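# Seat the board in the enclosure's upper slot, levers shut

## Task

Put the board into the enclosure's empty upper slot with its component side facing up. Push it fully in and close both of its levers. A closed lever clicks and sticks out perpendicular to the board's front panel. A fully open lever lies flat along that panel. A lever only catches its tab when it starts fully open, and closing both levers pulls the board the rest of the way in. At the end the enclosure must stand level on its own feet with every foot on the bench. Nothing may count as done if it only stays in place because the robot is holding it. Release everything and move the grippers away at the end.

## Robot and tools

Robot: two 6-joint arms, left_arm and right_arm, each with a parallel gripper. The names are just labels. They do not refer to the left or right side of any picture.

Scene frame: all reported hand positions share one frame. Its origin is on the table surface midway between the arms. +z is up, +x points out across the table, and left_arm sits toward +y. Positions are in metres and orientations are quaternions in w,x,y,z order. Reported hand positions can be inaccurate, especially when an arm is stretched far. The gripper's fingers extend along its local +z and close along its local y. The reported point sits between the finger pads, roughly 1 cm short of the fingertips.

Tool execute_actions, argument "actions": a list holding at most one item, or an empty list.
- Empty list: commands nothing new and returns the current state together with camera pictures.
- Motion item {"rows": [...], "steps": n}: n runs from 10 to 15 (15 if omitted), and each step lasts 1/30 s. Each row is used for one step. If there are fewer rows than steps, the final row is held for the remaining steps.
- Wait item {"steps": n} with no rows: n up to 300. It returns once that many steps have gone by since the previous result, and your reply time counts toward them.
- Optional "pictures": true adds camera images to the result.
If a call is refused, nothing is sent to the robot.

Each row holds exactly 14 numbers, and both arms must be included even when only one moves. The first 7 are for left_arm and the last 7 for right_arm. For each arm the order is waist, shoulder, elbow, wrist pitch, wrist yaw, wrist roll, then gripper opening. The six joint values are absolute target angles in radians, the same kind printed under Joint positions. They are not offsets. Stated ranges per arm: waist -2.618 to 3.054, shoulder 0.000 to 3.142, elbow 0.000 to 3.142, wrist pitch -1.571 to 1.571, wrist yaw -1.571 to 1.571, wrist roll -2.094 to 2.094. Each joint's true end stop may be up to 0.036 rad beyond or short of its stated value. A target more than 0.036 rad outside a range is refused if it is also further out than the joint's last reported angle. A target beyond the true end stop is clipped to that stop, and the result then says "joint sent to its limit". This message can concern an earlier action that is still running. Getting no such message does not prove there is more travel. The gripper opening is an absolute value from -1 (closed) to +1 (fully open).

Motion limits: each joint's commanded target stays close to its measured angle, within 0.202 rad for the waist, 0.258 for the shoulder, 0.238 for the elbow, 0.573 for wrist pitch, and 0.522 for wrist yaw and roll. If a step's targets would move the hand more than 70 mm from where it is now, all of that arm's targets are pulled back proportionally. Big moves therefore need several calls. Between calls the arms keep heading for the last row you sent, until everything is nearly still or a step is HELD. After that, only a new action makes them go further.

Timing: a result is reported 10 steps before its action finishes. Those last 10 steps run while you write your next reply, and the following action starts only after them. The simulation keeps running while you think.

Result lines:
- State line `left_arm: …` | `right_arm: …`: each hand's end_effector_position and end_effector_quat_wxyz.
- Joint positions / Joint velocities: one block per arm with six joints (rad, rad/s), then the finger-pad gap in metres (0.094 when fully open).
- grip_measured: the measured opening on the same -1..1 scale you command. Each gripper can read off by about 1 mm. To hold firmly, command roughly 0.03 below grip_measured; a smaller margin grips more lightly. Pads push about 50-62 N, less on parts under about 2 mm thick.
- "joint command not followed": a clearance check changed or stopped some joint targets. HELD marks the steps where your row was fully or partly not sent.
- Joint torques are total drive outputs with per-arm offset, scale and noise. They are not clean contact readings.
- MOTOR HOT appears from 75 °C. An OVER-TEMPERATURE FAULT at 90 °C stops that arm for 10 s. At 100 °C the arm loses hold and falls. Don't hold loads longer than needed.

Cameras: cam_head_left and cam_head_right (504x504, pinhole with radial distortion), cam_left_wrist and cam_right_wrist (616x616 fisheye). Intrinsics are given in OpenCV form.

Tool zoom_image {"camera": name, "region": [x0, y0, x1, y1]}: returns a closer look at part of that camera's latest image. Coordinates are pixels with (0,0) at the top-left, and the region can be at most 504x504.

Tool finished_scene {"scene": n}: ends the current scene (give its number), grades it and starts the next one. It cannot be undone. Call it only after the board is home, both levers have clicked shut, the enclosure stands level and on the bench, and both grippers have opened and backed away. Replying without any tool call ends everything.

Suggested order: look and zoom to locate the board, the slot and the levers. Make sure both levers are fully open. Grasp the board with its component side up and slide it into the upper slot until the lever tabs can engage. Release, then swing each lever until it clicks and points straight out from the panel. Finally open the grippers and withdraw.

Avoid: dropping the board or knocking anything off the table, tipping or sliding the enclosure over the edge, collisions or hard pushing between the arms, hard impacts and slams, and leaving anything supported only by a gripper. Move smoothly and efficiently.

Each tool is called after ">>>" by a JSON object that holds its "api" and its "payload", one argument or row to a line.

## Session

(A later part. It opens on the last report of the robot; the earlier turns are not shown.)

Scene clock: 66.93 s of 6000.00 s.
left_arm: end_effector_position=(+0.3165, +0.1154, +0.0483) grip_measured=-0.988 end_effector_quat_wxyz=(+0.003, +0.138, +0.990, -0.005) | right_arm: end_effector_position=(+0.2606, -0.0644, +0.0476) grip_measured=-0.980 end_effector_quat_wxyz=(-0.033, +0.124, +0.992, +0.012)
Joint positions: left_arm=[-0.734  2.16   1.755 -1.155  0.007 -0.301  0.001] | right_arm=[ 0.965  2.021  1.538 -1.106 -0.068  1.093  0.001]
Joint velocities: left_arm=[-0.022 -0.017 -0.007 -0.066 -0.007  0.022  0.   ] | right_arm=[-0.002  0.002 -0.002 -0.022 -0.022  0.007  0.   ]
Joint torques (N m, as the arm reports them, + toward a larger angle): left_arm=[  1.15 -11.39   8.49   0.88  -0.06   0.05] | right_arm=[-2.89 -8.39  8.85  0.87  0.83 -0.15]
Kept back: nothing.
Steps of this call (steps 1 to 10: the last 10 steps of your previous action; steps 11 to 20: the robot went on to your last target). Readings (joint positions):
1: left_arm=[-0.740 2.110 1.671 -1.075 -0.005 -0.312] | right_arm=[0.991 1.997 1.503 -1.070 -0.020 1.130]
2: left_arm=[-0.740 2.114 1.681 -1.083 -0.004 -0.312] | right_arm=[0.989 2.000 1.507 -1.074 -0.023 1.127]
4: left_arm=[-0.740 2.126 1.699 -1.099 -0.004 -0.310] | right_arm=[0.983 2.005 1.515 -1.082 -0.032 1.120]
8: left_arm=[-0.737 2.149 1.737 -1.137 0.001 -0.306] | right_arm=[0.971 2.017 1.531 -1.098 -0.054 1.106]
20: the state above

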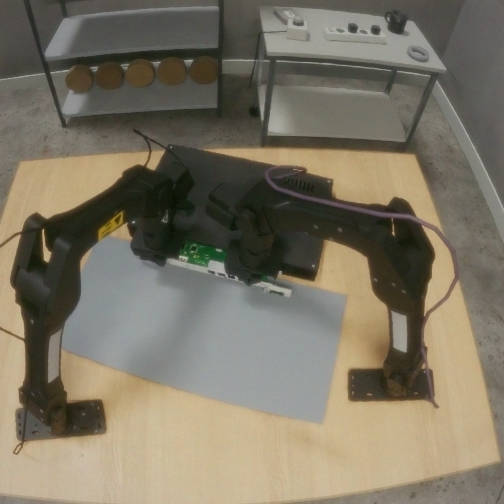

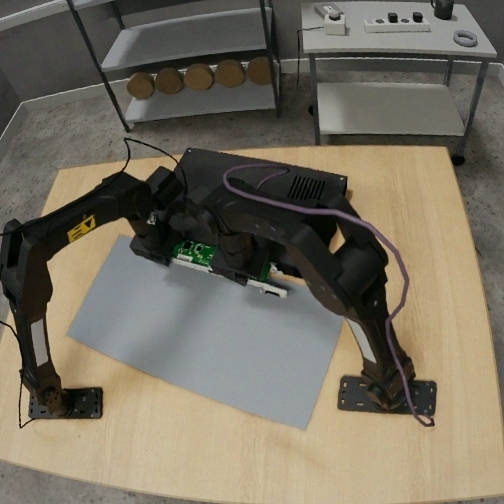

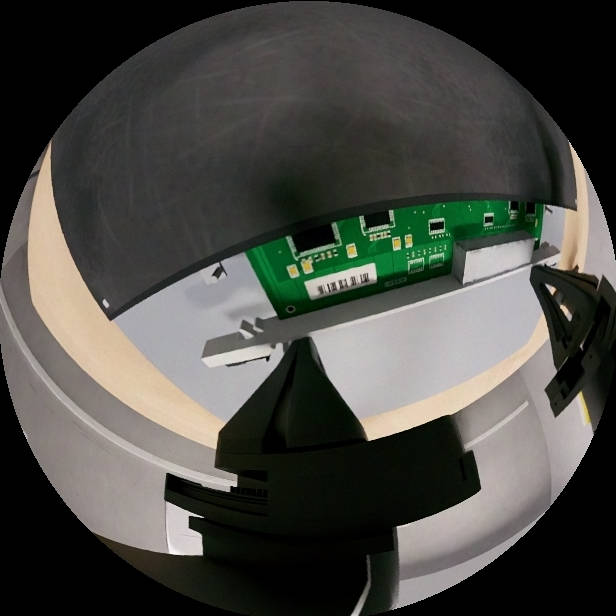

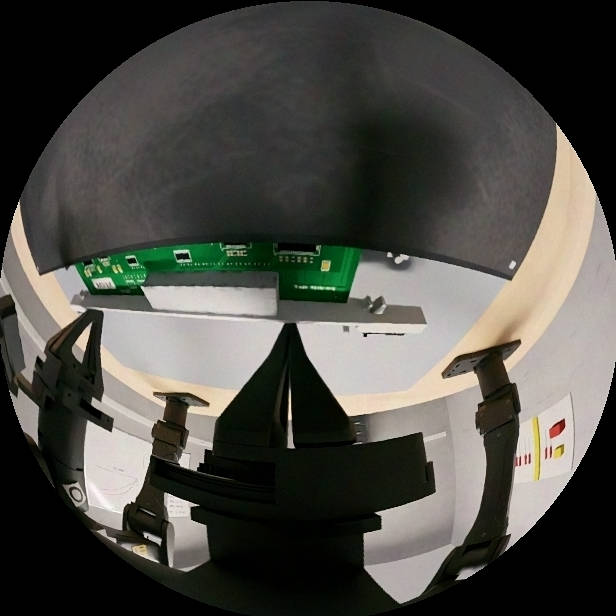

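>>> {"api": "execute_actions", "payload": {
  "actions": [
    {"rows":[[-0.716,2.175,1.79,-1.08,0,-0.294,-1,0.934,2.037,1.562,-1.08,0.02,1.08,-1],[-0.716,2.175,1.79,-1.07,0,-0.294,-1,0.934,2.037,1.562,-1.08,0.02,1.08,-1],[-0.716,2.175,1.79,-1.06,0,-0.294,-1,0.934,2.037,1.562,-1.08,0.02,1.08,-1],[-0.716,2.175,1.79,-1.05,0,-0.294,-1,0.934,2.037,1.562,-1.08,0.02,1.08,-1],[-0.716,2.175,1.79,-1.04,0,-0.294,-1,0.934,2.037,1.562,-1.08,0.02,1.08,-1],[-0.716,2.175,1.79,-1.03,0,-0.294,-1,0.934,2.037,1.562,-1.08,0.02,1.08,-1],[-0.716,2.175,1.79,-1.02,0,-0.294,-1,0.934,2.037,1.562,-1.08,0.02,1.08,-1]]}
  ]
}}

>>> {"api": "execute_actions", "payload": {
  "actions": [
    {"steps":15}
  ]
}}

Scene clock: 67.67 s of 6000.00 s.
left_arm: end_effector_position=(+0.3166, +0.1153, +0.0483) grip_measured=-0.988 end_effector_quat_wxyz=(+0.004, +0.138, +0.990, -0.005) | right_arm: end_effector_position=(+0.2606, -0.0645, +0.0476) grip_measured=-0.980 end_effector_quat_wxyz=(-0.033, +0.123, +0.992, +0.011)
Joint positions: left_arm=[-0.734  2.16   1.755 -1.155  0.007 -0.301  0.001] | right_arm=[ 0.965  2.021  1.538 -1.107 -0.068  1.091  0.001]
Joint velocities: left_arm=[ 0.012 -0.012  0.012  0.007 -0.022  0.037 -0.002] | right_arm=[-0.012  0.002  0.002  0.051 -0.037  0.022  0.001]
Joint torques (N m, as the arm reports them, + toward a larger angle): left_arm=[  1.13 -11.38   8.44   1.32  -0.06   0.05] | right_arm=[-2.86 -8.41  8.82  0.87  0.83 -0.17]
Steps of this call (steps 1 to 15: the robot went on to your last target; steps 16 to 17: nothing new was sent; steps 18 to 22: the first 5 steps of this action). Readings (joint positions):
18: left_arm=[-0.734 2.160 1.755 -1.155 0.007 -0.301] | right_arm=[0.965 2.021 1.538 -1.107 -0.068 1.092]
19: left_arm=[-0.734 2.160 1.755 -1.155 0.007 -0.301] | right_arm=[0.965 2.021 1.538 -1.107 -0.068 1.092]
21: left_arm=[-0.734 2.160 1.755 -1.155 0.007 -0.301] | right_arm=[0.965 2.021 1.538 -1.107 -0.068 1.092]
22: the state above

Scene clock: 68.17 s of 6000.00 s.
left_arm: end_effector_position=(+0.3168, +0.1152, +0.0483) grip_measured=-0.988 end_effector_quat_wxyz=(+0.004, +0.138, +0.990, -0.006) | right_arm: end_effector_position=(+0.2606, -0.0645, +0.0476) grip_measured=-0.980 end_effector_quat_wxyz=(-0.033, +0.123, +0.992, +0.011)
Joint positions: left_arm=[-0.734  2.16   1.755 -1.154  0.007 -0.301  0.001] | right_arm=[ 0.965  2.021  1.538 -1.107 -0.068  1.091  0.001]
Joint velocities: left_arm=[-0.012  0.002 -0.007  0.007 -0.007 -0.037 -0.002] | right_arm=[-0.002  0.027  0.012 -0.022  0.037 -0.022  0.001]
Joint torques (N m, as the arm reports them, + toward a larger angle): left_arm=[  1.13 -11.38   8.47   1.47  -0.06   0.05] | right_arm=[-2.88 -8.42  8.83  0.87  0.83 -0.14]
Kept back: nothing.
Steps of this call (steps 1 to 10: the last 10 steps of your previous action; steps 11 to 15: the robot went on to your last target). Readings (joint positions):
1: left_arm=[-0.734 2.160 1.755 -1.154 0.007 -0.301] | right_arm=[0.965 2.021 1.538 -1.107 -0.068 1.091]
2: left_arm=[-0.734 2.160 1.755 -1.154 0.007 -0.301] | right_arm=[0.965 2.021 1.538 -1.107 -0.068 1.091]
4: left_arm=[-0.734 2.160 1.755 -1.154 0.007 -0.301] | right_arm=[0.965 2.021 1.538 -1.107 -0.068 1.091]
8: left_arm=[-0.734 2.160 1.755 -1.154 0.007 -0.301] | right_arm=[0.965 2.021 1.538 -1.107 -0.068 1.091]
15: the state above
All arms were judged still, so your last target was given up. Only a new action makes them travel on or press farther. Fingers that are still opening or closing keep moving.

>>> {"api": "execute_actions", "payload": {
  "actions": [
    {"rows":[[-0.73,2.175,1.79,-1.18,0,-0.294,-1,0.97,2.037,1.562,-1.11,-0.09,1.09,-1],[-0.73,2.175,1.79,-1.18,0,-0.294,-1,0.97,2.037,1.562,-1.11,-0.09,1.09,-1],[-0.73,2.175,1.79,-1.18,0,-0.294,-1,0.97,2.037,1.562,-1.11,-0.09,1.09,-1],[-0.73,2.18,1.78,-1.18,0,-0.294,-1,0.97,2.045,1.55,-1.11,-0.09,1.09,-1],[-0.73,2.185,1.78,-1.18,0,-0.294,-1,0.97,2.05,1.55,-1.11,-0.09,1.09,-1]]}
  ]
}}

>>> {"api": "execute_actions", "payload": {
  "actions": [
    {"steps":15}
  ]
}}

Scene clock: 69.23 s of 6000.00 s.
left_arm: end_effector_position=(+0.3143, +0.1168, +0.0460) grip_measured=-0.988 end_effector_quat_wxyz=(-0.003, +0.138, +0.990, -0.002) | right_arm: end_effector_position=(+0.2577, -0.0632, +0.0444) grip_measured=-0.980 end_effector_quat_wxyz=(-0.042, +0.123, +0.991, +0.011)
Joint positions: left_arm=[-0.734  2.165  1.755 -1.164  0.007 -0.301  0.001] | right_arm=[ 0.966  2.031  1.538 -1.107 -0.083  1.091  0.001]
Joint velocities: left_arm=[-0.012  0.1   -0.002  0.007  0.022 -0.037  0.001] | right_arm=[-0.007  0.12   0.002 -0.007 -0.022  0.037  0.   ]
Joint torques (N m, as the arm reports them, + toward a larger angle): left_arm=[  0.28 -11.4    7.73   0.18  -0.04   0.05] | right_arm=[ 0.59 -8.79  7.67  0.6  -0.03 -0.04]
Steps of this call (steps 1 to 27: nothing new was sent; steps 28 to 32: the first 5 steps of this action). Readings (joint positions):
28: left_arm=[-0.734 2.160 1.755 -1.159 0.007 -0.301] | right_arm=[0.966 2.021 1.538 -1.107 -0.074 1.091]
29: left_arm=[-0.734 2.160 1.755 -1.160 0.007 -0.301] | right_arm=[0.966 2.023 1.538 -1.107 -0.077 1.091]
31: left_arm=[-0.734 2.163 1.755 -1.163 0.007 -0.301] | right_arm=[0.966 2.027 1.538 -1.107 -0.081 1.091]
32: the state above

Scene clock: 69.73 s of 6000.00 s.
left_arm: end_effector_position=(+0.3122, +0.1182, +0.0394) grip_measured=-0.988 end_effector_quat_wxyz=(-0.013, +0.138, +0.990, +0.002) | right_arm: end_effector_position=(+0.2553, -0.0627, +0.0395) grip_measured=-0.980 end_effector_quat_wxyz=(-0.051, +0.123, +0.991, +0.009)
Joint positions: left_arm=[-0.734  2.182  1.755 -1.169  0.007 -0.301  0.001] | right_arm=[ 0.966  2.045  1.538 -1.108 -0.094  1.091  0.001]
Joint velocities: left_arm=[ 0.007 -0.007 -0.002 -0.007 -0.051 -0.037  0.   ] | right_arm=[ 0.007  0.002 -0.017 -0.037 -0.037 -0.051 -0.   ]
Joint torques (N m, as the arm reports them, + toward a larger angle): left_arm=[  0.27 -12.51   7.64   0.17  -0.06   0.05] | right_arm=[ 0.46 -9.6   7.71  0.53  0.01 -0.03]
Kept back: nothing.
Steps of this call (steps 1 to 10: the last 10 steps of your previous action; steps 11 to 15: the robot went on to your last target). Readings (joint positions):
1: left_arm=[-0.734 2.169 1.755 -1.164 0.007 -0.301] | right_arm=[0.966 2.035 1.538 -1.107 -0.085 1.091]
2: left_arm=[-0.734 2.172 1.755 -1.164 0.007 -0.301] | right_arm=[0.966 2.039 1.538 -1.107 -0.088 1.091]
4: left_arm=[-0.734 2.179 1.755 -1.167 0.007 -0.301] | right_arm=[0.966 2.045 1.538 -1.108 -0.093 1.091]
8: left_arm=[-0.734 2.182 1.755 -1.169 0.007 -0.301] | right_arm=[0.966 2.045 1.538 -1.108 -0.094 1.091]
15: the state above

>>> {"api": "execute_actions", "payload": {
  "actions": [
    {"rows":[[-0.73,2.185,1.78,-1.16,0,-0.294,-1,0.962,2.05,1.55,-1.105,-0.08,1.09,-1],[-0.73,2.185,1.78,-1.15,-0.004,-0.294,-1,0.962,2.05,1.55,-1.10,-0.07,1.09,-1],[-0.73,2.185,1.78,-1.14,-0.008,-0.294,-1,0.962,2.05,1.55,-1.096,-0.06,1.09,-1],[-0.73,2.185,1.78,-1.13,-0.012,-0.294,-1,0.962,2.05,1.55,-1.092,-0.05,1.09,-1],[-0.73,2.185,1.78,-1.12,-0.016,-0.294,-1,0.962,2.05,1.55,-1.088,-0.04,1.09,-1],[-0.73,2.185,1.78,-1.11,-0.02,-0.294,-1,0.962,2.05,1.55,-1.084,-0.03,1.09,-1],[-0.73,2.185,1.78,-1.10,-0.024,-0.294,-1,0.962,2.05,1.55,-1.08,-0.02,1.09,-1],[-0.73,2.185,1.78,-1.09,-0.028,-0.294,-1,0.962,2.05,1.55,-1.076,-0.01,1.09,-1],[-0.73,2.185,1.78,-1.08,-0.03,-0.294,-1,0.962,2.05,1.55,-1.072,0.0,1.09,-1],[-0.73,2.185,1.78,-1.07,-0.033,-0.294,-1,0.962,2.05,1.55,-1.068,0.01,1.09,-1],[-0.73,2.185,1.78,-1.06,-0.036,-0.294,-1,0.962,2.05,1.55,-1.064,0.02,1.09,-1],[-0.73,2.185,1.78,-1.05,-0.04,-0.294,-1,0.962,2.05,1.55,-1.06,0.03,1.09,-1]]}
  ]
}}

>>> {"api": "execute_actions", "payload": {
  "actions": [
    {"steps":18}
  ]
}}

Scene clock: 70.90 s of 6000.00 s.
left_arm: end_effector_position=(+0.3126, +0.1182, +0.0394) grip_measured=-0.988 end_effector_quat_wxyz=(-0.012, +0.138, +0.990, +0.003) | right_arm: end_effector_position=(+0.2557, -0.0630, +0.0394) grip_measured=-0.980 end_effector_quat_wxyz=(-0.050, +0.123, +0.991, +0.008)
Joint positions: left_arm=[-0.734  2.182  1.755 -1.168  0.006 -0.301  0.001] | right_arm=[ 0.966  2.045  1.538 -1.108 -0.091  1.091  0.001]
Joint velocities: left_arm=[-0.002  0.002  0.002 -0.066 -0.066 -0.007  0.   ] | right_arm=[-0.002 -0.012  0.007 -0.007  0.022 -0.066 -0.   ]
Joint torques (N m, as the arm reports them, + toward a larger angle): left_arm=[  0.3  -12.56   7.65   0.67  -0.19   0.05] | right_arm=[-0.32 -9.69  7.69  0.75  0.53 -0.03]
Steps of this call (steps 1 to 15: the robot went on to your last target; steps 16 to 30: nothing new was sent; steps 31 to 35: the first 5 steps of this action). Readings (joint positions):
31: left_arm=[-0.734 2.182 1.755 -1.169 0.007 -0.301] | right_arm=[0.966 2.045 1.538 -1.108 -0.094 1.091]
32: left_arm=[-0.734 2.182 1.755 -1.169 0.007 -0.301] | right_arm=[0.966 2.045 1.538 -1.108 -0.094 1.091]
34: left_arm=[-0.734 2.182 1.755 -1.168 0.006 -0.301] | right_arm=[0.966 2.045 1.538 -1.108 -0.092 1.091]
35: the state above

Scene clock: 71.50 s of 6000.00 s.
left_arm: end_effector_position=(+0.3170, +0.1171, +0.0393) grip_measured=-0.988 end_effector_quat_wxyz=(-0.003, +0.139, +0.990, +0.003) | right_arm: end_effector_position=(+0.2595, -0.0643, +0.0389) grip_measured=-0.980 end_effector_quat_wxyz=(-0.032, +0.118, +0.992, -0.000)
Joint positions: left_arm=[-0.734  2.182  1.755 -1.15  -0.003 -0.3    0.001] | right_arm=[ 0.974  2.045  1.538 -1.101 -0.053  1.091  0.001]
Joint velocities: left_arm=[ 0.007  0.012 -0.002  0.007 -0.022 -0.066 -0.001] | right_arm=[-0.002  0.002 -0.007 -0.007 -0.066 -0.022  0.001]
Joint torques (N m, as the arm reports them, + toward a larger angle): left_arm=[  0.26 -12.57   7.68   1.15  -0.4    0.04] | right_arm=[-1.09 -9.53  7.72  0.99  0.76 -0.04]
Kept back: nothing.
Steps of this call (steps 1 to 10: the last 10 steps of your previous action; steps 11 to 18: the robot went on to your last target). Readings (joint positions):
1: left_arm=[-0.734 2.182 1.755 -1.167 0.005 -0.301] | right_arm=[0.966 2.045 1.538 -1.107 -0.090 1.091]
2: left_arm=[-0.734 2.182 1.755 -1.166 0.005 -0.301] | right_arm=[0.966 2.045 1.538 -1.107 -0.088 1.091]
4: left_arm=[-0.734 2.182 1.755 -1.161 0.003 -0.301] | right_arm=[0.966 2.045 1.538 -1.105 -0.082 1.091]
8: left_arm=[-0.734 2.182 1.755 -1.154 -0.001 -0.300] | right_arm=[0.971 2.045 1.538 -1.102 -0.064 1.091]
18: the state above

>>> {"api": "execute_actions", "payload": {
  "actions": [
    {"rows":[[-0.728,2.195,1.794,-1.054,-0.04,-0.294,-1,0.955,2.056,1.568,-1.061,0.03,1.087,-1],[-0.727,2.202,1.803,-1.057,-0.04,-0.293,-1,0.951,2.06,1.572,-1.063,0.03,1.083,-1],[-0.726,2.208,1.812,-1.061,-0.04,-0.292,-1,0.948,2.063,1.576,-1.064,0.03,1.08,-1],[-0.725,2.214,1.821,-1.064,-0.04,-0.291,-1,0.944,2.065,1.58,-1.065,0.03,1.076,-1],[-0.724,2.219,1.83,-1.068,-0.04,-0.29,-1,0.941,2.068,1.583,-1.066,0.03,1.073,-1],[-0.723,2.225,1.838,-1.071,-0.04,-0.289,-1,0.937,2.07,1.587,-1.068,0.03,1.07,-1],[-0.722,2.23,1.847,-1.075,-0.04,-0.288,-1,0.934,2.073,1.59,-1.069,0.03,1.066,-1],[-0.721,2.236,1.856,-1.078,-0.04,-0.287,-1,0.931,2.075,1.594,-1.07,0.03,1.063,-1],[-0.72,2.241,1.865,-1.082,-0.04,-0.286,-1,0.927,2.078,1.598,-1.071,0.03,1.06,-1],[-0.719,2.247,1.874,-1.085,-0.04,-0.285,-1,0.924,2.08,1.601,-1.072,0.03,1.056,-1],[-0.718,2.252,1.883,-1.089,-0.04,-0.284,-1,0.921,2.083,1.605,-1.074,0.03,1.053,-1],[-0.717,2.258,1.892,-1.092,-0.04,-0.283,-1,0.917,2.085,1.608,-1.075,0.03,1.05,-1],[-0.716,2.263,1.9,-1.096,-0.04,-0.282,-1,0.914,2.088,1.612,-1.076,0.03,1.046,-1],[-0.715,2.269,1.909,-1.099,-0.04,-0.281,-1,0.911,2.09,1.616,-1.077,0.03,1.043,-1],[-0.714,2.274,1.918,-1.102,-0.04,-0.28,-1,0.908,2.093,1.619,-1.078,0.03,1.04,-1]]}
  ]
}}

>>> {"api": "execute_actions", "payload": {
  "actions": [
    {"steps":20}
  ],
  "pictures": true
}}

Scene clock: 72.93 s of 6000.00 s.
left_arm: end_effector_position=(+0.3256, +0.1140, +0.0398) grip_measured=-0.988 end_effector_quat_wxyz=(+0.009, +0.139, +0.990, +0.004) | right_arm: end_effector_position=(+0.2676, -0.0660, +0.0390) grip_measured=-0.980 end_effector_quat_wxyz=(-0.020, +0.121, +0.992, -0.004)
Joint positions: left_arm=[-0.734  2.197  1.781 -1.141 -0.014 -0.299  0.001] | right_arm=[ 0.966  2.053  1.551 -1.098 -0.03   1.09   0.001]
Joint velocities: left_arm=[-0.007  0.198  0.3    0.154 -0.081 -0.022  0.001] | right_arm=[-0.144  0.095  0.125  0.081  0.242 -0.051 -0.   ]
Joint torques (N m, as the arm reports them, + toward a larger angle): left_arm=[  0.65 -12.16   8.21   0.82  -0.1    0.07] | right_arm=[-1.36 -9.08  8.78  0.82  0.29 -0.23]
Steps of this call (steps 1 to 15: the robot went on to your last target; steps 16 to 38: nothing new was sent; steps 39 to 43: the first 5 steps of this action). Readings (joint positions):
39: left_arm=[-0.734 2.182 1.755 -1.150 -0.003 -0.299] | right_arm=[0.974 2.045 1.538 -1.101 -0.053 1.091]
40: left_arm=[-0.734 2.183 1.756 -1.150 -0.003 -0.299] | right_arm=[0.974 2.045 1.540 -1.101 -0.052 1.091]
42: left_arm=[-0.734 2.192 1.771 -1.144 -0.011 -0.299] | right_arm=[0.971 2.050 1.546 -1.099 -0.036 1.091]
43: the state above

Scene clock: 73.60 s of 6000.00 s.
left_arm: end_effector_position=(+0.3524, +0.1023, +0.0384) grip_measured=-0.988 end_effector_quat_wxyz=(+0.036, +0.141, +0.989, -0.002) | right_arm: end_effector_position=(+0.2940, -0.0728, +0.0370) grip_measured=-0.980 end_effector_quat_wxyz=(-0.002, +0.126, +0.992, -0.005)
Joint positions: left_arm=[-0.728  2.265  1.885 -1.123 -0.026 -0.288  0.001] | right_arm=[ 0.919  2.085  1.592 -1.088  0.003  1.053  0.001]
Joint velocities: left_arm=[-0.012 -0.002 -0.017  0.022 -0.007  0.066 -0.   ] | right_arm=[-0.022  0.002  0.002  0.007 -0.037 -0.022  0.001]
Joint torques (N m, as the arm reports them, + toward a larger angle): left_arm=[  0.87 -12.91   8.43   0.6   -0.15   0.06] | right_arm=[-0.89 -9.59  9.12  0.71  0.28 -0.09]
Kept back: nothing.
Steps of this call (steps 1 to 10: the last 10 steps of your previous action; steps 11 to 20: the robot went on to your last target). Readings (joint positions):
1: left_arm=[-0.734 2.204 1.790 -1.136 -0.018 -0.299] | right_arm=[0.961 2.056 1.554 -1.096 -0.023 1.088]
2: left_arm=[-0.734 2.210 1.800 -1.131 -0.020 -0.298] | right_arm=[0.955 2.059 1.559 -1.094 -0.018 1.086]
4: left_arm=[-0.734 2.223 1.819 -1.123 -0.023 -0.297] | right_arm=[0.944 2.065 1.566 -1.091 -0.009 1.081]
8: left_arm=[-0.733 2.247 1.855 -1.117 -0.026 -0.294] | right_arm=[0.927 2.076 1.580 -1.088 0.003 1.070]
20: the state above

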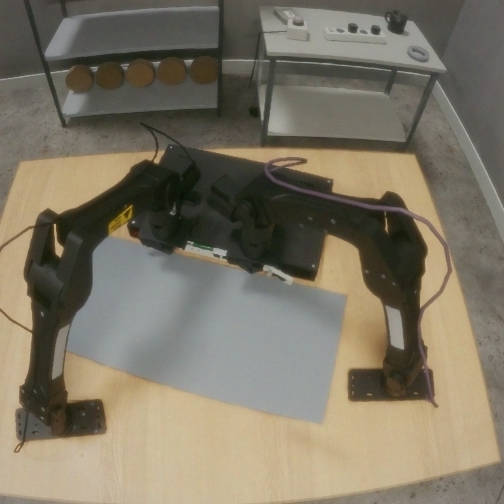

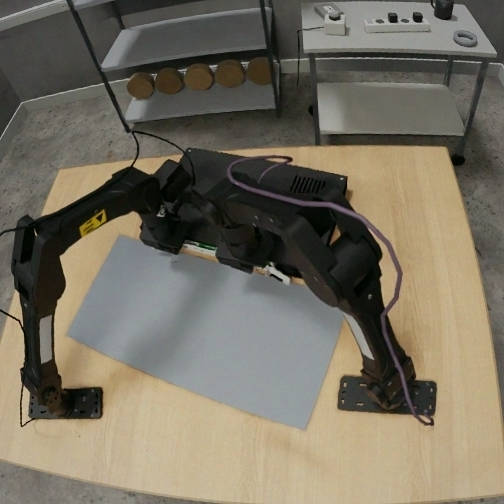

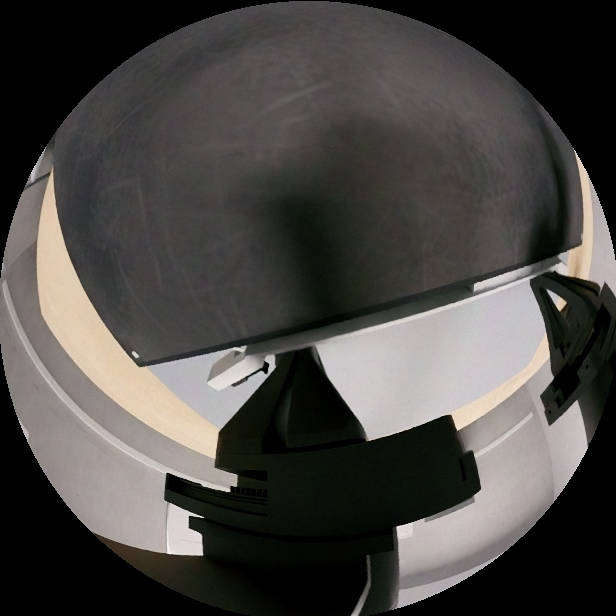

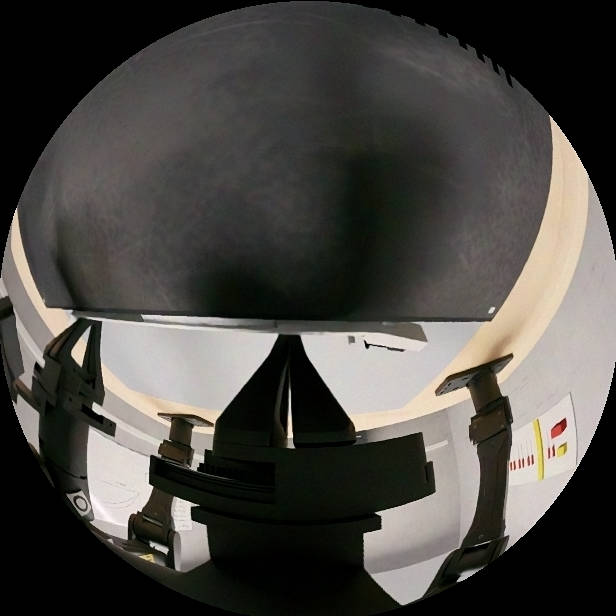

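Levers engaging. Push a little more, right more.

>>> {"api": "execute_actions", "payload": {
  "actions": [
    {"rows":[[-0.714,2.274,1.918,-1.10,-0.04,-0.28,-1,0.904,2.093,1.619,-1.075,0.04,1.04,-1],[-0.714,2.274,1.918,-1.095,-0.04,-0.28,-1,0.9,2.093,1.619,-1.07,0.05,1.04,-1],[-0.714,2.274,1.918,-1.09,-0.043,-0.28,-1,0.897,2.093,1.619,-1.065,0.06,1.04,-1],[-0.714,2.274,1.918,-1.08,-0.046,-0.28,-1,0.895,2.093,1.619,-1.06,0.07,1.04,-1],[-0.714,2.274,1.918,-1.07,-0.05,-0.28,-1,0.895,2.093,1.619,-1.055,0.08,1.04,-1],[-0.714,2.274,1.918,-1.06,-0.053,-0.28,-1,0.895,2.093,1.619,-1.05,0.09,1.04,-1],[-0.714,2.274,1.918,-1.05,-0.056,-0.28,-1,0.895,2.093,1.619,-1.045,0.10,1.04,-1],[-0.714,2.274,1.918,-1.04,-0.06,-0.28,-1,0.895,2.093,1.619,-1.04,0.11,1.04,-1],[-0.714,2.274,1.918,-1.03,-0.06,-0.28,-1,0.895,2.093,1.619,-1.04,0.12,1.04,-1]]}
  ]
}}

>>> {"api": "execute_actions", "payload": {
  "actions": [
    {"steps":20}
  ],
  "pictures": true
}}

Scene clock: 74.57 s of 6000.00 s.
left_arm: end_effector_position=(+0.3531, +0.1020, +0.0385) grip_measured=-0.988 end_effector_quat_wxyz=(+0.037, +0.141, +0.989, -0.003) | right_arm: end_effector_position=(+0.2966, -0.0743, +0.0370) grip_measured=-0.980 end_effector_quat_wxyz=(+0.002, +0.127, +0.992, -0.006)
Joint positions: left_arm=[-0.728  2.265  1.885 -1.12  -0.027 -0.288  0.001] | right_arm=[ 0.915  2.085  1.592 -1.085  0.012  1.051  0.001]
Joint velocities: left_arm=[-0.017  0.012  0.007  0.081 -0.037  0.007 -0.   ] | right_arm=[-0.051  0.007  0.007  0.007  0.066  0.051 -0.   ]
Joint torques (N m, as the arm reports them, + toward a larger angle): left_arm=[  0.88 -12.95   8.47   0.79  -0.23   0.06] | right_arm=[-1.84 -9.6   9.09  0.88  0.49 -0.12]
Steps of this call (steps 1 to 15: the robot went on to your last target; steps 16 to 24: nothing new was sent; steps 25 to 29: the first 5 steps of this action). Readings (joint positions):
25: left_arm=[-0.728 2.265 1.885 -1.123 -0.026 -0.288] | right_arm=[0.919 2.085 1.592 -1.088 0.004 1.052]
26: left_arm=[-0.728 2.265 1.885 -1.123 -0.026 -0.288] | right_arm=[0.918 2.085 1.592 -1.088 0.005 1.052]
28: left_arm=[-0.728 2.265 1.885 -1.122 -0.026 -0.288] | right_arm=[0.916 2.085 1.592 -1.086 0.009 1.051]
29: the state above

Scene clock: 75.23 s of 6000.00 s.
left_arm: end_effector_position=(+0.3581, +0.1004, +0.0389) grip_measured=-0.988 end_effector_quat_wxyz=(+0.048, +0.141, +0.989, -0.003) | right_arm: end_effector_position=(+0.3015, -0.0767, +0.0371) grip_measured=-0.980 end_effector_quat_wxyz=(+0.015, +0.128, +0.992, -0.012)
Joint positions: left_arm=[-0.728  2.265  1.885 -1.1   -0.035 -0.286  0.001] | right_arm=[ 0.914  2.085  1.592 -1.078  0.038  1.051  0.001]
Joint velocities: left_arm=[ 0.002  0.002 -0.002  0.007 -0.11   0.022 -0.001] | right_arm=[-0.007  0.007 -0.012 -0.037  0.051 -0.007 -0.   ]
Joint torques (N m, as the arm reports them, + toward a larger angle): left_arm=[  0.87 -12.98   8.46   1.06  -0.29   0.04] | right_arm=[-1.82 -9.6   9.16  1.02  0.83 -0.13]
Kept back: nothing.
Steps of this call (steps 1 to 10: the last 10 steps of your previous action; steps 11 to 20: the robot went on to your last target). Readings (joint positions):
1: left_arm=[-0.728 2.265 1.885 -1.118 -0.027 -0.288] | right_arm=[0.915 2.085 1.592 -1.083 0.015 1.051]
2: left_arm=[-0.728 2.265 1.885 -1.115 -0.029 -0.287] | right_arm=[0.914 2.085 1.592 -1.082 0.020 1.051]
4: left_arm=[-0.728 2.265 1.885 -1.109 -0.031 -0.287] | right_arm=[0.914 2.085 1.592 -1.080 0.030 1.051]
8: left_arm=[-0.728 2.265 1.885 -1.100 -0.034 -0.287] | right_arm=[0.914 2.085 1.592 -1.078 0.038 1.051]
20: the state above

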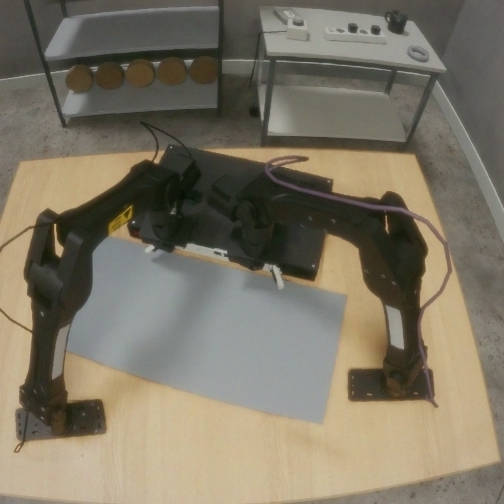

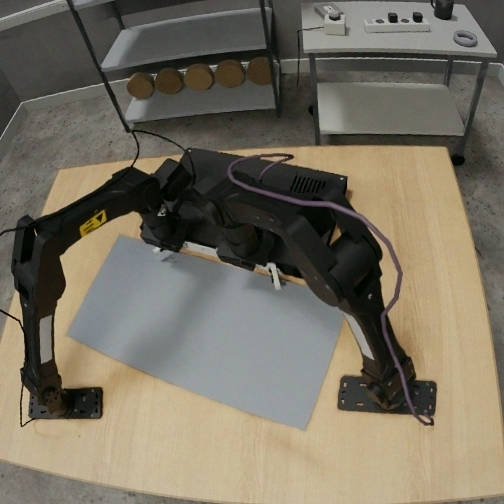

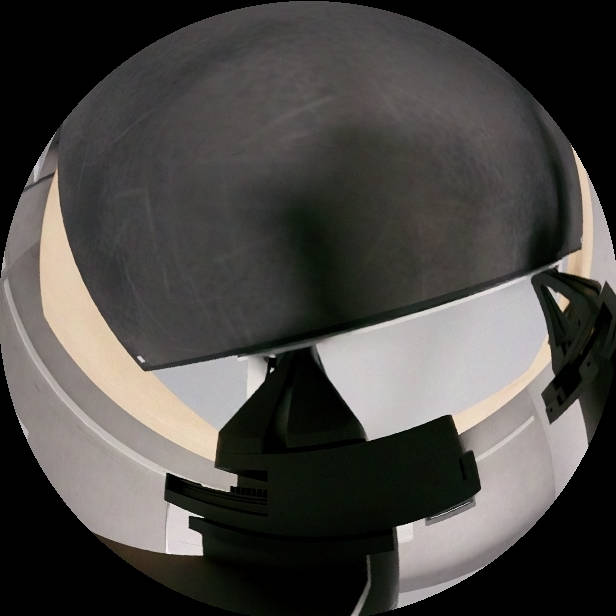

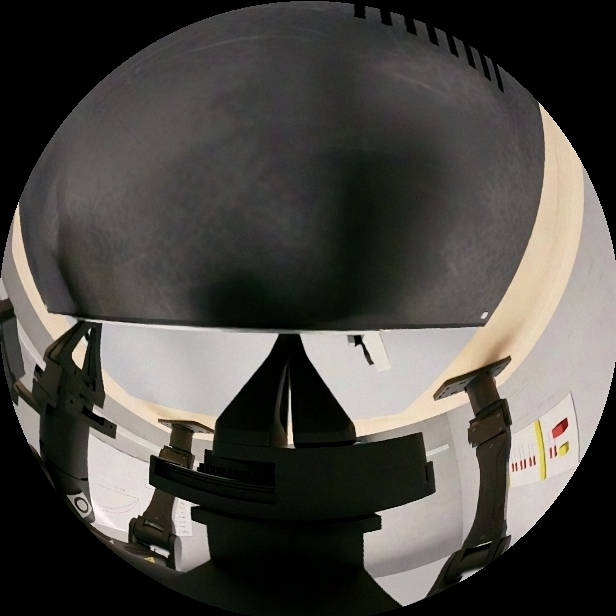

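>>> {"api": "execute_actions", "payload": {
  "actions": [
    {"rows":[[-0.728,2.265,1.918,-1.15,0,-0.28,-1,0.93,2.085,1.619,-1.09,0,1.04,-1],[-0.728,2.265,1.918,-1.16,0,-0.28,-1,0.935,2.085,1.619,-1.09,0,1.04,-1],[-0.728,2.265,1.918,-1.17,0,-0.28,-1,0.935,2.085,1.619,-1.09,0,1.04,-1],[-0.728,2.26,1.935,-1.19,0,-0.28,-1,0.935,2.07,1.635,-1.11,0,1.04,-1],[-0.728,2.255,1.955,-1.215,0,-0.28,-1,0.935,2.06,1.65,-1.135,0,1.04,-1],[-0.728,2.25,1.975,-1.24,0,-0.28,-1,0.935,2.05,1.67,-1.16,0,1.04,-1],[-0.728,2.245,1.995,-1.27,0,-0.28,-1,0.935,2.04,1.69,-1.19,0,1.04,-1],[-0.728,2.24,2.02,-1.30,0,-0.28,-1,0.935,2.03,1.71,-1.22,0,1.04,-1],[-0.728,2.235,2.045,-1.33,0,-0.28,-1,0.935,2.02,1.73,-1.25,0,1.04,-1],[-0.728,2.23,2.07,-1.37,0,-0.28,-1,0.935,2.01,1.75,-1.28,0,1.04,-1]]}
  ]
}}

>>> {"api": "execute_actions", "payload": {
  "actions": [
    {"rows":[[-0.71,2.225,2.04,-1.37,0,-0.26,-1,0.925,1.98,1.69,-1.27,0,1.03,-1],[-0.69,2.22,2.03,-1.37,0,-0.24,-1,0.912,1.95,1.65,-1.26,0,1.02,-1],[-0.67,2.215,2.02,-1.365,0,-0.22,-1,0.898,1.92,1.61,-1.25,0,1.01,-1],[-0.65,2.21,2.015,-1.365,0,-0.2,-1,0.884,1.89,1.57,-1.24,0,1.0,-1],[-0.63,2.205,2.01,-1.36,0,-0.18,-1,0.87,1.86,1.53,-1.23,0,0.99,-1],[-0.61,2.2,2.0,-1.36,0,-0.16,-1,0.855,1.83,1.49,-1.22,0,0.98,-1],[-0.59,2.195,1.99,-1.355,0,-0.14,-1,0.84,1.8,1.45,-1.205,0,0.97,-1],[-0.57,2.19,1.985,-1.355,0,-0.12,-1,0.825,1.77,1.41,-1.19,0,0.96,-1],[-0.55,2.185,1.98,-1.35,0,-0.105,-1,0.81,1.74,1.365,-1.18,0,0.95,-1],[-0.535,2.18,1.975,-1.35,0,-0.095,-1,0.797,1.715,1.33,-1.17,0,0.94,-1],[-0.527,2.18,1.97,-1.35,0,-0.095,-1,0.79,1.70,1.303,-1.162,0,0.935,-1]]}
  ]
}}

>>> {"api": "execute_actions", "payload": {
  "actions": [
    {"steps":22}
  ],
  "pictures": true
}}

Scene clock: 76.60 s of 6000.00 s.
left_arm: end_effector_position=(+0.3494, +0.1026, +0.0404) grip_measured=-0.988 end_effector_quat_wxyz=(+0.029, +0.142, +0.989, -0.003) | right_arm: end_effector_position=(+0.2947, -0.0709, +0.0390) grip_measured=-0.980 end_effector_quat_wxyz=(+0.004, +0.122, +0.993, -0.006)
Joint positions: left_arm=[-0.728  2.266  1.895 -1.146 -0.019 -0.286  0.001] | right_arm=[ 0.926  2.085  1.6   -1.091  0.013  1.051  0.001]
Joint velocities: left_arm=[-0.012  0.042  0.295 -0.447  0.037 -0.066 -0.   ] | right_arm=[ 0.076 -0.002  0.232 -0.359 -0.081 -0.051 -0.001]
Joint torques (N m, as the arm reports them, + toward a larger angle): left_arm=[ -0.01 -14.86   9.03   0.48   0.12   0.05] | right_arm=[  0.52 -12.57   9.92   0.68   0.03  -0.17]
Steps of this call (steps 1 to 15: the robot went on to your last target; steps 16 to 36: nothing new was sent; steps 37 to 41: the first 5 steps of this action). Readings (joint positions):
37: left_arm=[-0.728 2.265 1.885 -1.104 -0.031 -0.286] | right_arm=[0.916 2.085 1.592 -1.080 0.032 1.051]
38: left_arm=[-0.728 2.265 1.885 -1.111 -0.027 -0.286] | right_arm=[0.917 2.085 1.592 -1.080 0.026 1.051]
40: left_arm=[-0.728 2.265 1.888 -1.130 -0.021 -0.286] | right_arm=[0.923 2.085 1.594 -1.083 0.017 1.051]
41: the state above

Scene clock: 77.10 s of 6000.00 s.
left_arm: end_effector_position=(+0.3463, +0.1169, +0.0856) grip_measured=-0.988 end_effector_quat_wxyz=(+0.013, +0.149, +0.989, -0.003) | right_arm: end_effector_position=(+0.2800, -0.0899, +0.0946) grip_measured=-0.980 end_effector_quat_wxyz=(+0.004, +0.118, +0.993, +0.007)
Joint positions: left_arm=[-0.699  2.241  2.035 -1.339 -0.005 -0.245  0.001] | right_arm=[ 0.911  1.936  1.607 -1.226 -0.003  1.028  0.001]
Joint velocities: left_arm=[ 0.422 -0.012 -0.193 -0.037  0.125  0.374  0.   ] | right_arm=[-0.33  -0.759 -1.258  0.037 -0.095 -0.125  0.   ]
Joint torques (N m, as the arm reports them, + toward a larger angle): left_arm=[  2.72 -16.33   4.78   0.2   -0.04   0.06] | right_arm=[ -2.04 -11.83   6.77   0.5    0.09  -0.09]
Steps of this call (steps 1 to 10: the last 10 steps of your previous action; steps 11 to 15: the first 5 steps of this action). Readings (joint positions):
11: left_arm=[-0.728 2.244 2.046 -1.323 -0.011 -0.284] | right_arm=[0.931 2.011 1.732 -1.236 0.002 1.049]
12: left_arm=[-0.726 2.243 2.046 -1.330 -0.010 -0.278] | right_arm=[0.930 1.999 1.715 -1.233 0.001 1.046]
14: left_arm=[-0.712 2.243 2.041 -1.337 -0.006 -0.258] | right_arm=[0.921 1.960 1.648 -1.227 -0.002 1.035]
15: the state above

Scene clock: 77.83 s of 6000.00 s.
left_arm: end_effector_position=(+0.3702, +0.1929, +0.0860) grip_measured=-0.988 end_effector_quat_wxyz=(+0.003, +0.128, +0.992, +0.002) | right_arm: end_effector_position=(+0.2603, -0.1636, +0.0899) grip_measured=-0.980 end_effector_quat_wxyz=(-0.003, +0.139, +0.990, -0.001)
Joint positions: left_arm=[-0.519  2.21   1.985 -1.34  -0.005 -0.105  0.001] | right_arm=[ 0.787  1.716  1.31  -1.172 -0.003  0.946  0.001]
Joint velocities: left_arm=[ 0.002  0.002 -0.002  0.007  0.022 -0.095  0.001] | right_arm=[-0.002 -0.002  0.007 -0.081 -0.037 -0.037  0.002]
Joint torques (N m, as the arm reports them, + toward a larger angle): left_arm=[ -0.53 -15.61   4.66   0.23   0.06   0.06] | right_arm=[ 0.44 -8.51  6.27  0.63  0.04 -0.22]
Kept back: nothing.
Steps of this call (steps 1 to 10: the last 10 steps of your previous action; steps 11 to 22: the robot went on to your last target). Readings (joint positions):
1: left_arm=[-0.682 2.240 2.028 -1.340 -0.003 -0.230] | right_arm=[0.897 1.909 1.564 -1.225 -0.004 1.021]
2: left_arm=[-0.660 2.237 2.019 -1.340 -0.003 -0.215] | right_arm=[0.881 1.880 1.522 -1.222 -0.004 1.014]
4: left_arm=[-0.611 2.230 2.003 -1.340 -0.003 -0.182] | right_arm=[0.844 1.819 1.441 -1.213 -0.004 0.997]
8: left_arm=[-0.522 2.217 1.986 -1.340 -0.003 -0.137] | right_arm=[0.789 1.723 1.321 -1.202 -0.003 0.969]
22: the state above

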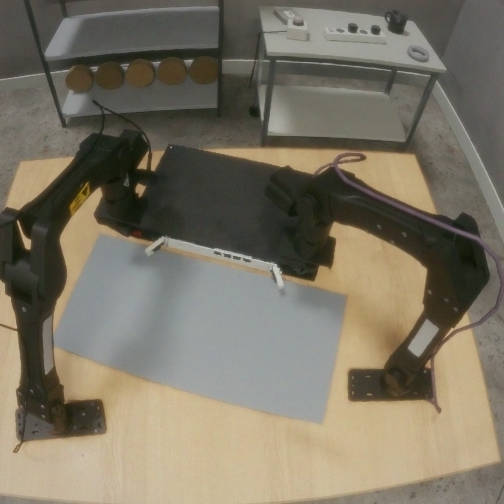

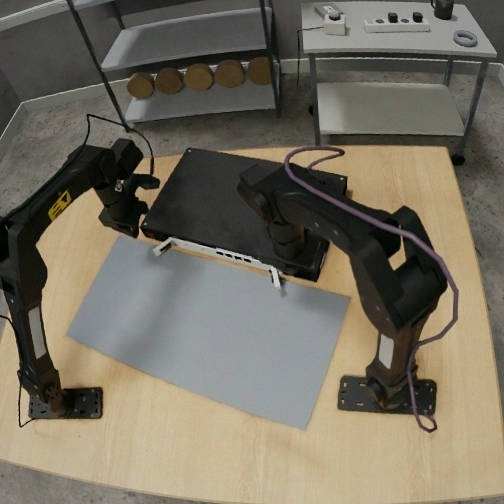

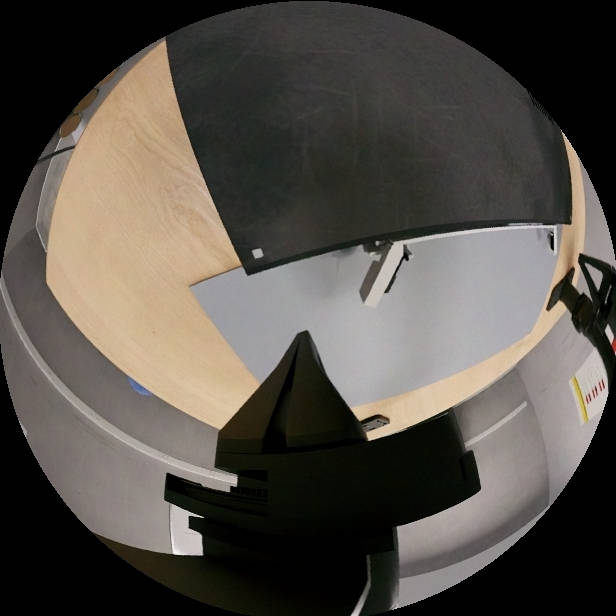

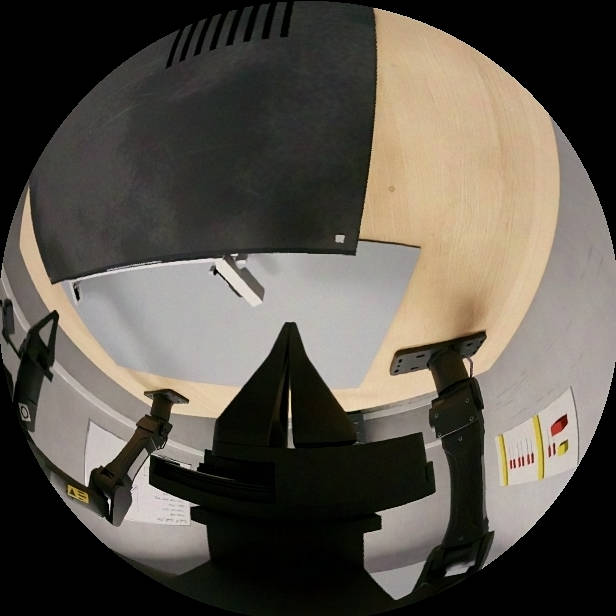

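>>> {"api": "execute_actions", "payload": {
  "actions": [
    {"rows":[[-0.535,2.2,1.96,-1.33,0,-0.12,-1,0.79,1.72,1.29,-1.15,0,0.94,-1],[-0.55,2.2,1.945,-1.315,0,-0.135,-1,0.79,1.724,1.277,-1.13,0,0.94,-1],[-0.562,2.2,1.93,-1.30,0,-0.148,-1,0.79,1.728,1.264,-1.112,0,0.94,-1],[-0.572,2.2,1.915,-1.285,0,-0.15,-1,0.79,1.732,1.251,-1.094,0,0.94,-1],[-0.572,2.2,1.90,-1.27,0,-0.15,-1,0.79,1.736,1.238,-1.076,0,0.94,-1],[-0.572,2.2,1.885,-1.255,0,-0.15,-1,0.79,1.74,1.225,-1.058,0,0.94,-1],[-0.572,2.2,1.87,-1.24,0,-0.15,-1,0.79,1.744,1.212,-1.04,0,0.94,-1],[-0.572,2.2,1.855,-1.225,0,-0.15,-1,0.79,1.748,1.199,-1.022,0,0.94,-1],[-0.572,2.2,1.84,-1.21,0,-0.15,-1,0.79,1.752,1.186,-1.004,0,0.94,-1],[-0.572,2.2,1.825,-1.195,0,-0.15,-1,0.79,1.756,1.173,-0.985,0,0.94,-1],[-0.572,2.2,1.81,-1.178,0,-0.15,-1,0.79,1.76,1.16,-0.965,0,0.94,-1],[-0.572,2.2,1.797,-1.16,0,-0.15,-1,0.79,1.76,1.158,-0.962,0,0.94,-1]]}
  ]
}}

>>> {"api": "execute_actions", "payload": {
  "actions": [
    {"steps":22}
  ],
  "pictures": true
}}

Scene clock: 78.63 s of 6000.00 s.
left_arm: end_effector_position=(+0.3641, +0.1871, +0.0761) grip_measured=-0.988 end_effector_quat_wxyz=(-0.003, +0.128, +0.992, +0.003) | right_arm: end_effector_position=(+0.2594, -0.1642, +0.0804) grip_measured=-0.980 end_effector_quat_wxyz=(-0.003, +0.139, +0.990, -0.000)
Joint positions: left_arm=[-0.536  2.21   1.946 -1.315 -0.005 -0.124  0.001] | right_arm=[ 0.787  1.717  1.273 -1.131 -0.003  0.946  0.001]
Joint velocities: left_arm=[-0.256 -0.007 -0.52   0.286  0.007 -0.051  0.001] | right_arm=[-0.012  0.037 -0.383  0.344 -0.051  0.007  0.001]
Joint torques (N m, as the arm reports them, + toward a larger angle): left_arm=[ -1.35 -13.92   4.71   0.33   0.08  -0.11] | right_arm=[ 0.36 -5.5   5.83  0.67  0.04 -0.07]
Steps of this call (steps 1 to 15: the robot went on to your last target; steps 16 to 19: nothing new was sent; steps 20 to 24: the first 5 steps of this action). Readings (joint positions):
20: left_arm=[-0.519 2.210 1.985 -1.340 -0.005 -0.105] | right_arm=[0.787 1.716 1.309 -1.168 -0.003 0.946]
21: left_arm=[-0.520 2.210 1.981 -1.337 -0.005 -0.108] | right_arm=[0.787 1.716 1.304 -1.163 -0.003 0.946]
23: left_arm=[-0.528 2.210 1.961 -1.324 -0.005 -0.120] | right_arm=[0.787 1.716 1.285 -1.143 -0.003 0.946]
24: the state above

Scene clock: 79.37 s of 6000.00 s.
left_arm: end_effector_position=(+0.3554, +0.1745, +0.0414) grip_measured=-0.988 end_effector_quat_wxyz=(-0.003, +0.137, +0.991, +0.003) | right_arm: end_effector_position=(+0.2602, -0.1637, +0.0403) grip_measured=-0.980 end_effector_quat_wxyz=(-0.002, +0.139, +0.990, +0.000)
Joint positions: left_arm=[-0.572  2.21   1.807 -1.177 -0.005 -0.141  0.001] | right_arm=[ 0.787  1.761  1.16  -0.972 -0.003  0.946  0.001]
Joint velocities: left_arm=[ 0.002 -0.007  0.017 -0.066 -0.022 -0.037  0.   ] | right_arm=[-0.007  0.002  0.002 -0.081  0.037  0.081 -0.001]
Joint torques (N m, as the arm reports them, + toward a larger angle): left_arm=[ -0.1  -13.9    4.96   0.46   0.08  -0.1 ] | right_arm=[ 0.36 -7.52  6.55  0.67  0.05 -0.08]
Kept back: nothing.
Steps of this call (steps 1 to 10: the last 10 steps of your previous action; steps 11 to 22: the robot went on to your last target). Readings (joint positions):
1: left_arm=[-0.545 2.210 1.928 -1.306 -0.005 -0.128] | right_arm=[0.787 1.719 1.259 -1.120 -0.003 0.946]
2: left_arm=[-0.554 2.210 1.911 -1.297 -0.005 -0.130] | right_arm=[0.787 1.724 1.246 -1.106 -0.003 0.946]
4: left_arm=[-0.567 2.210 1.879 -1.276 -0.005 -0.134] | right_arm=[0.787 1.735 1.218 -1.077 -0.003 0.946]
8: left_arm=[-0.572 2.210 1.822 -1.225 -0.005 -0.138] | right_arm=[0.787 1.756 1.169 -1.019 -0.003 0.946]
22: the state above

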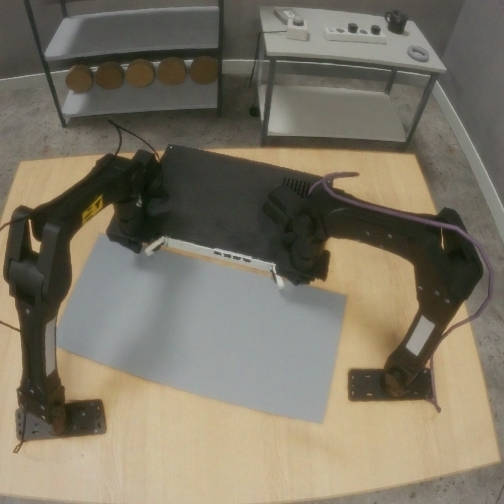

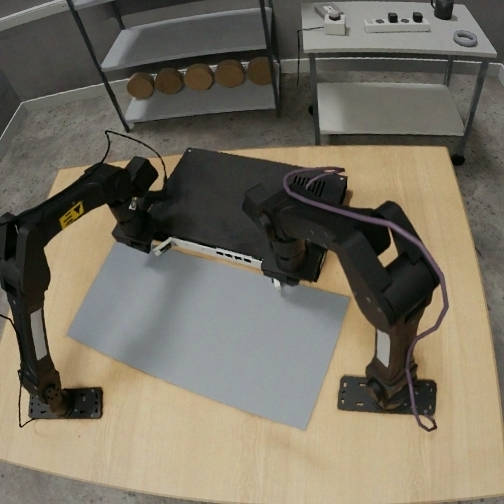

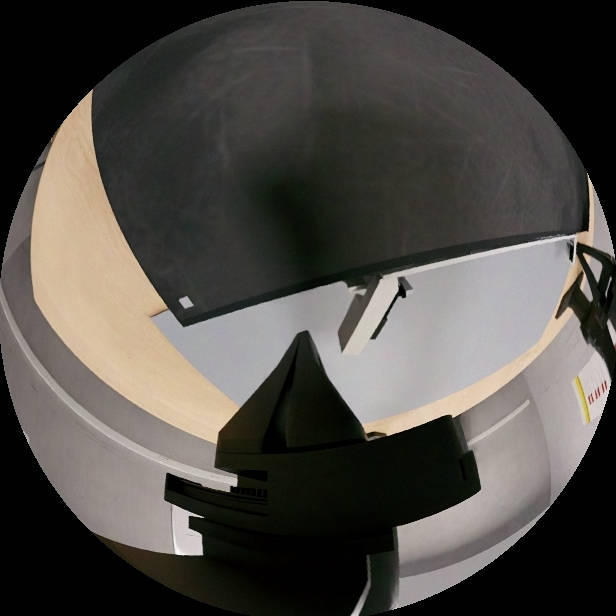

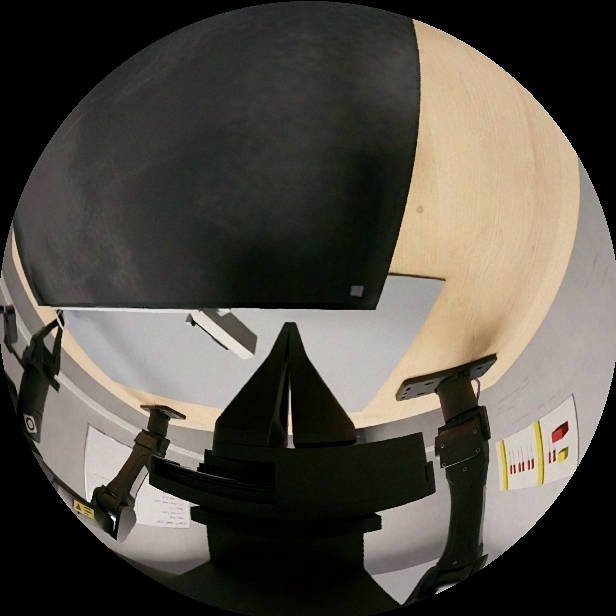

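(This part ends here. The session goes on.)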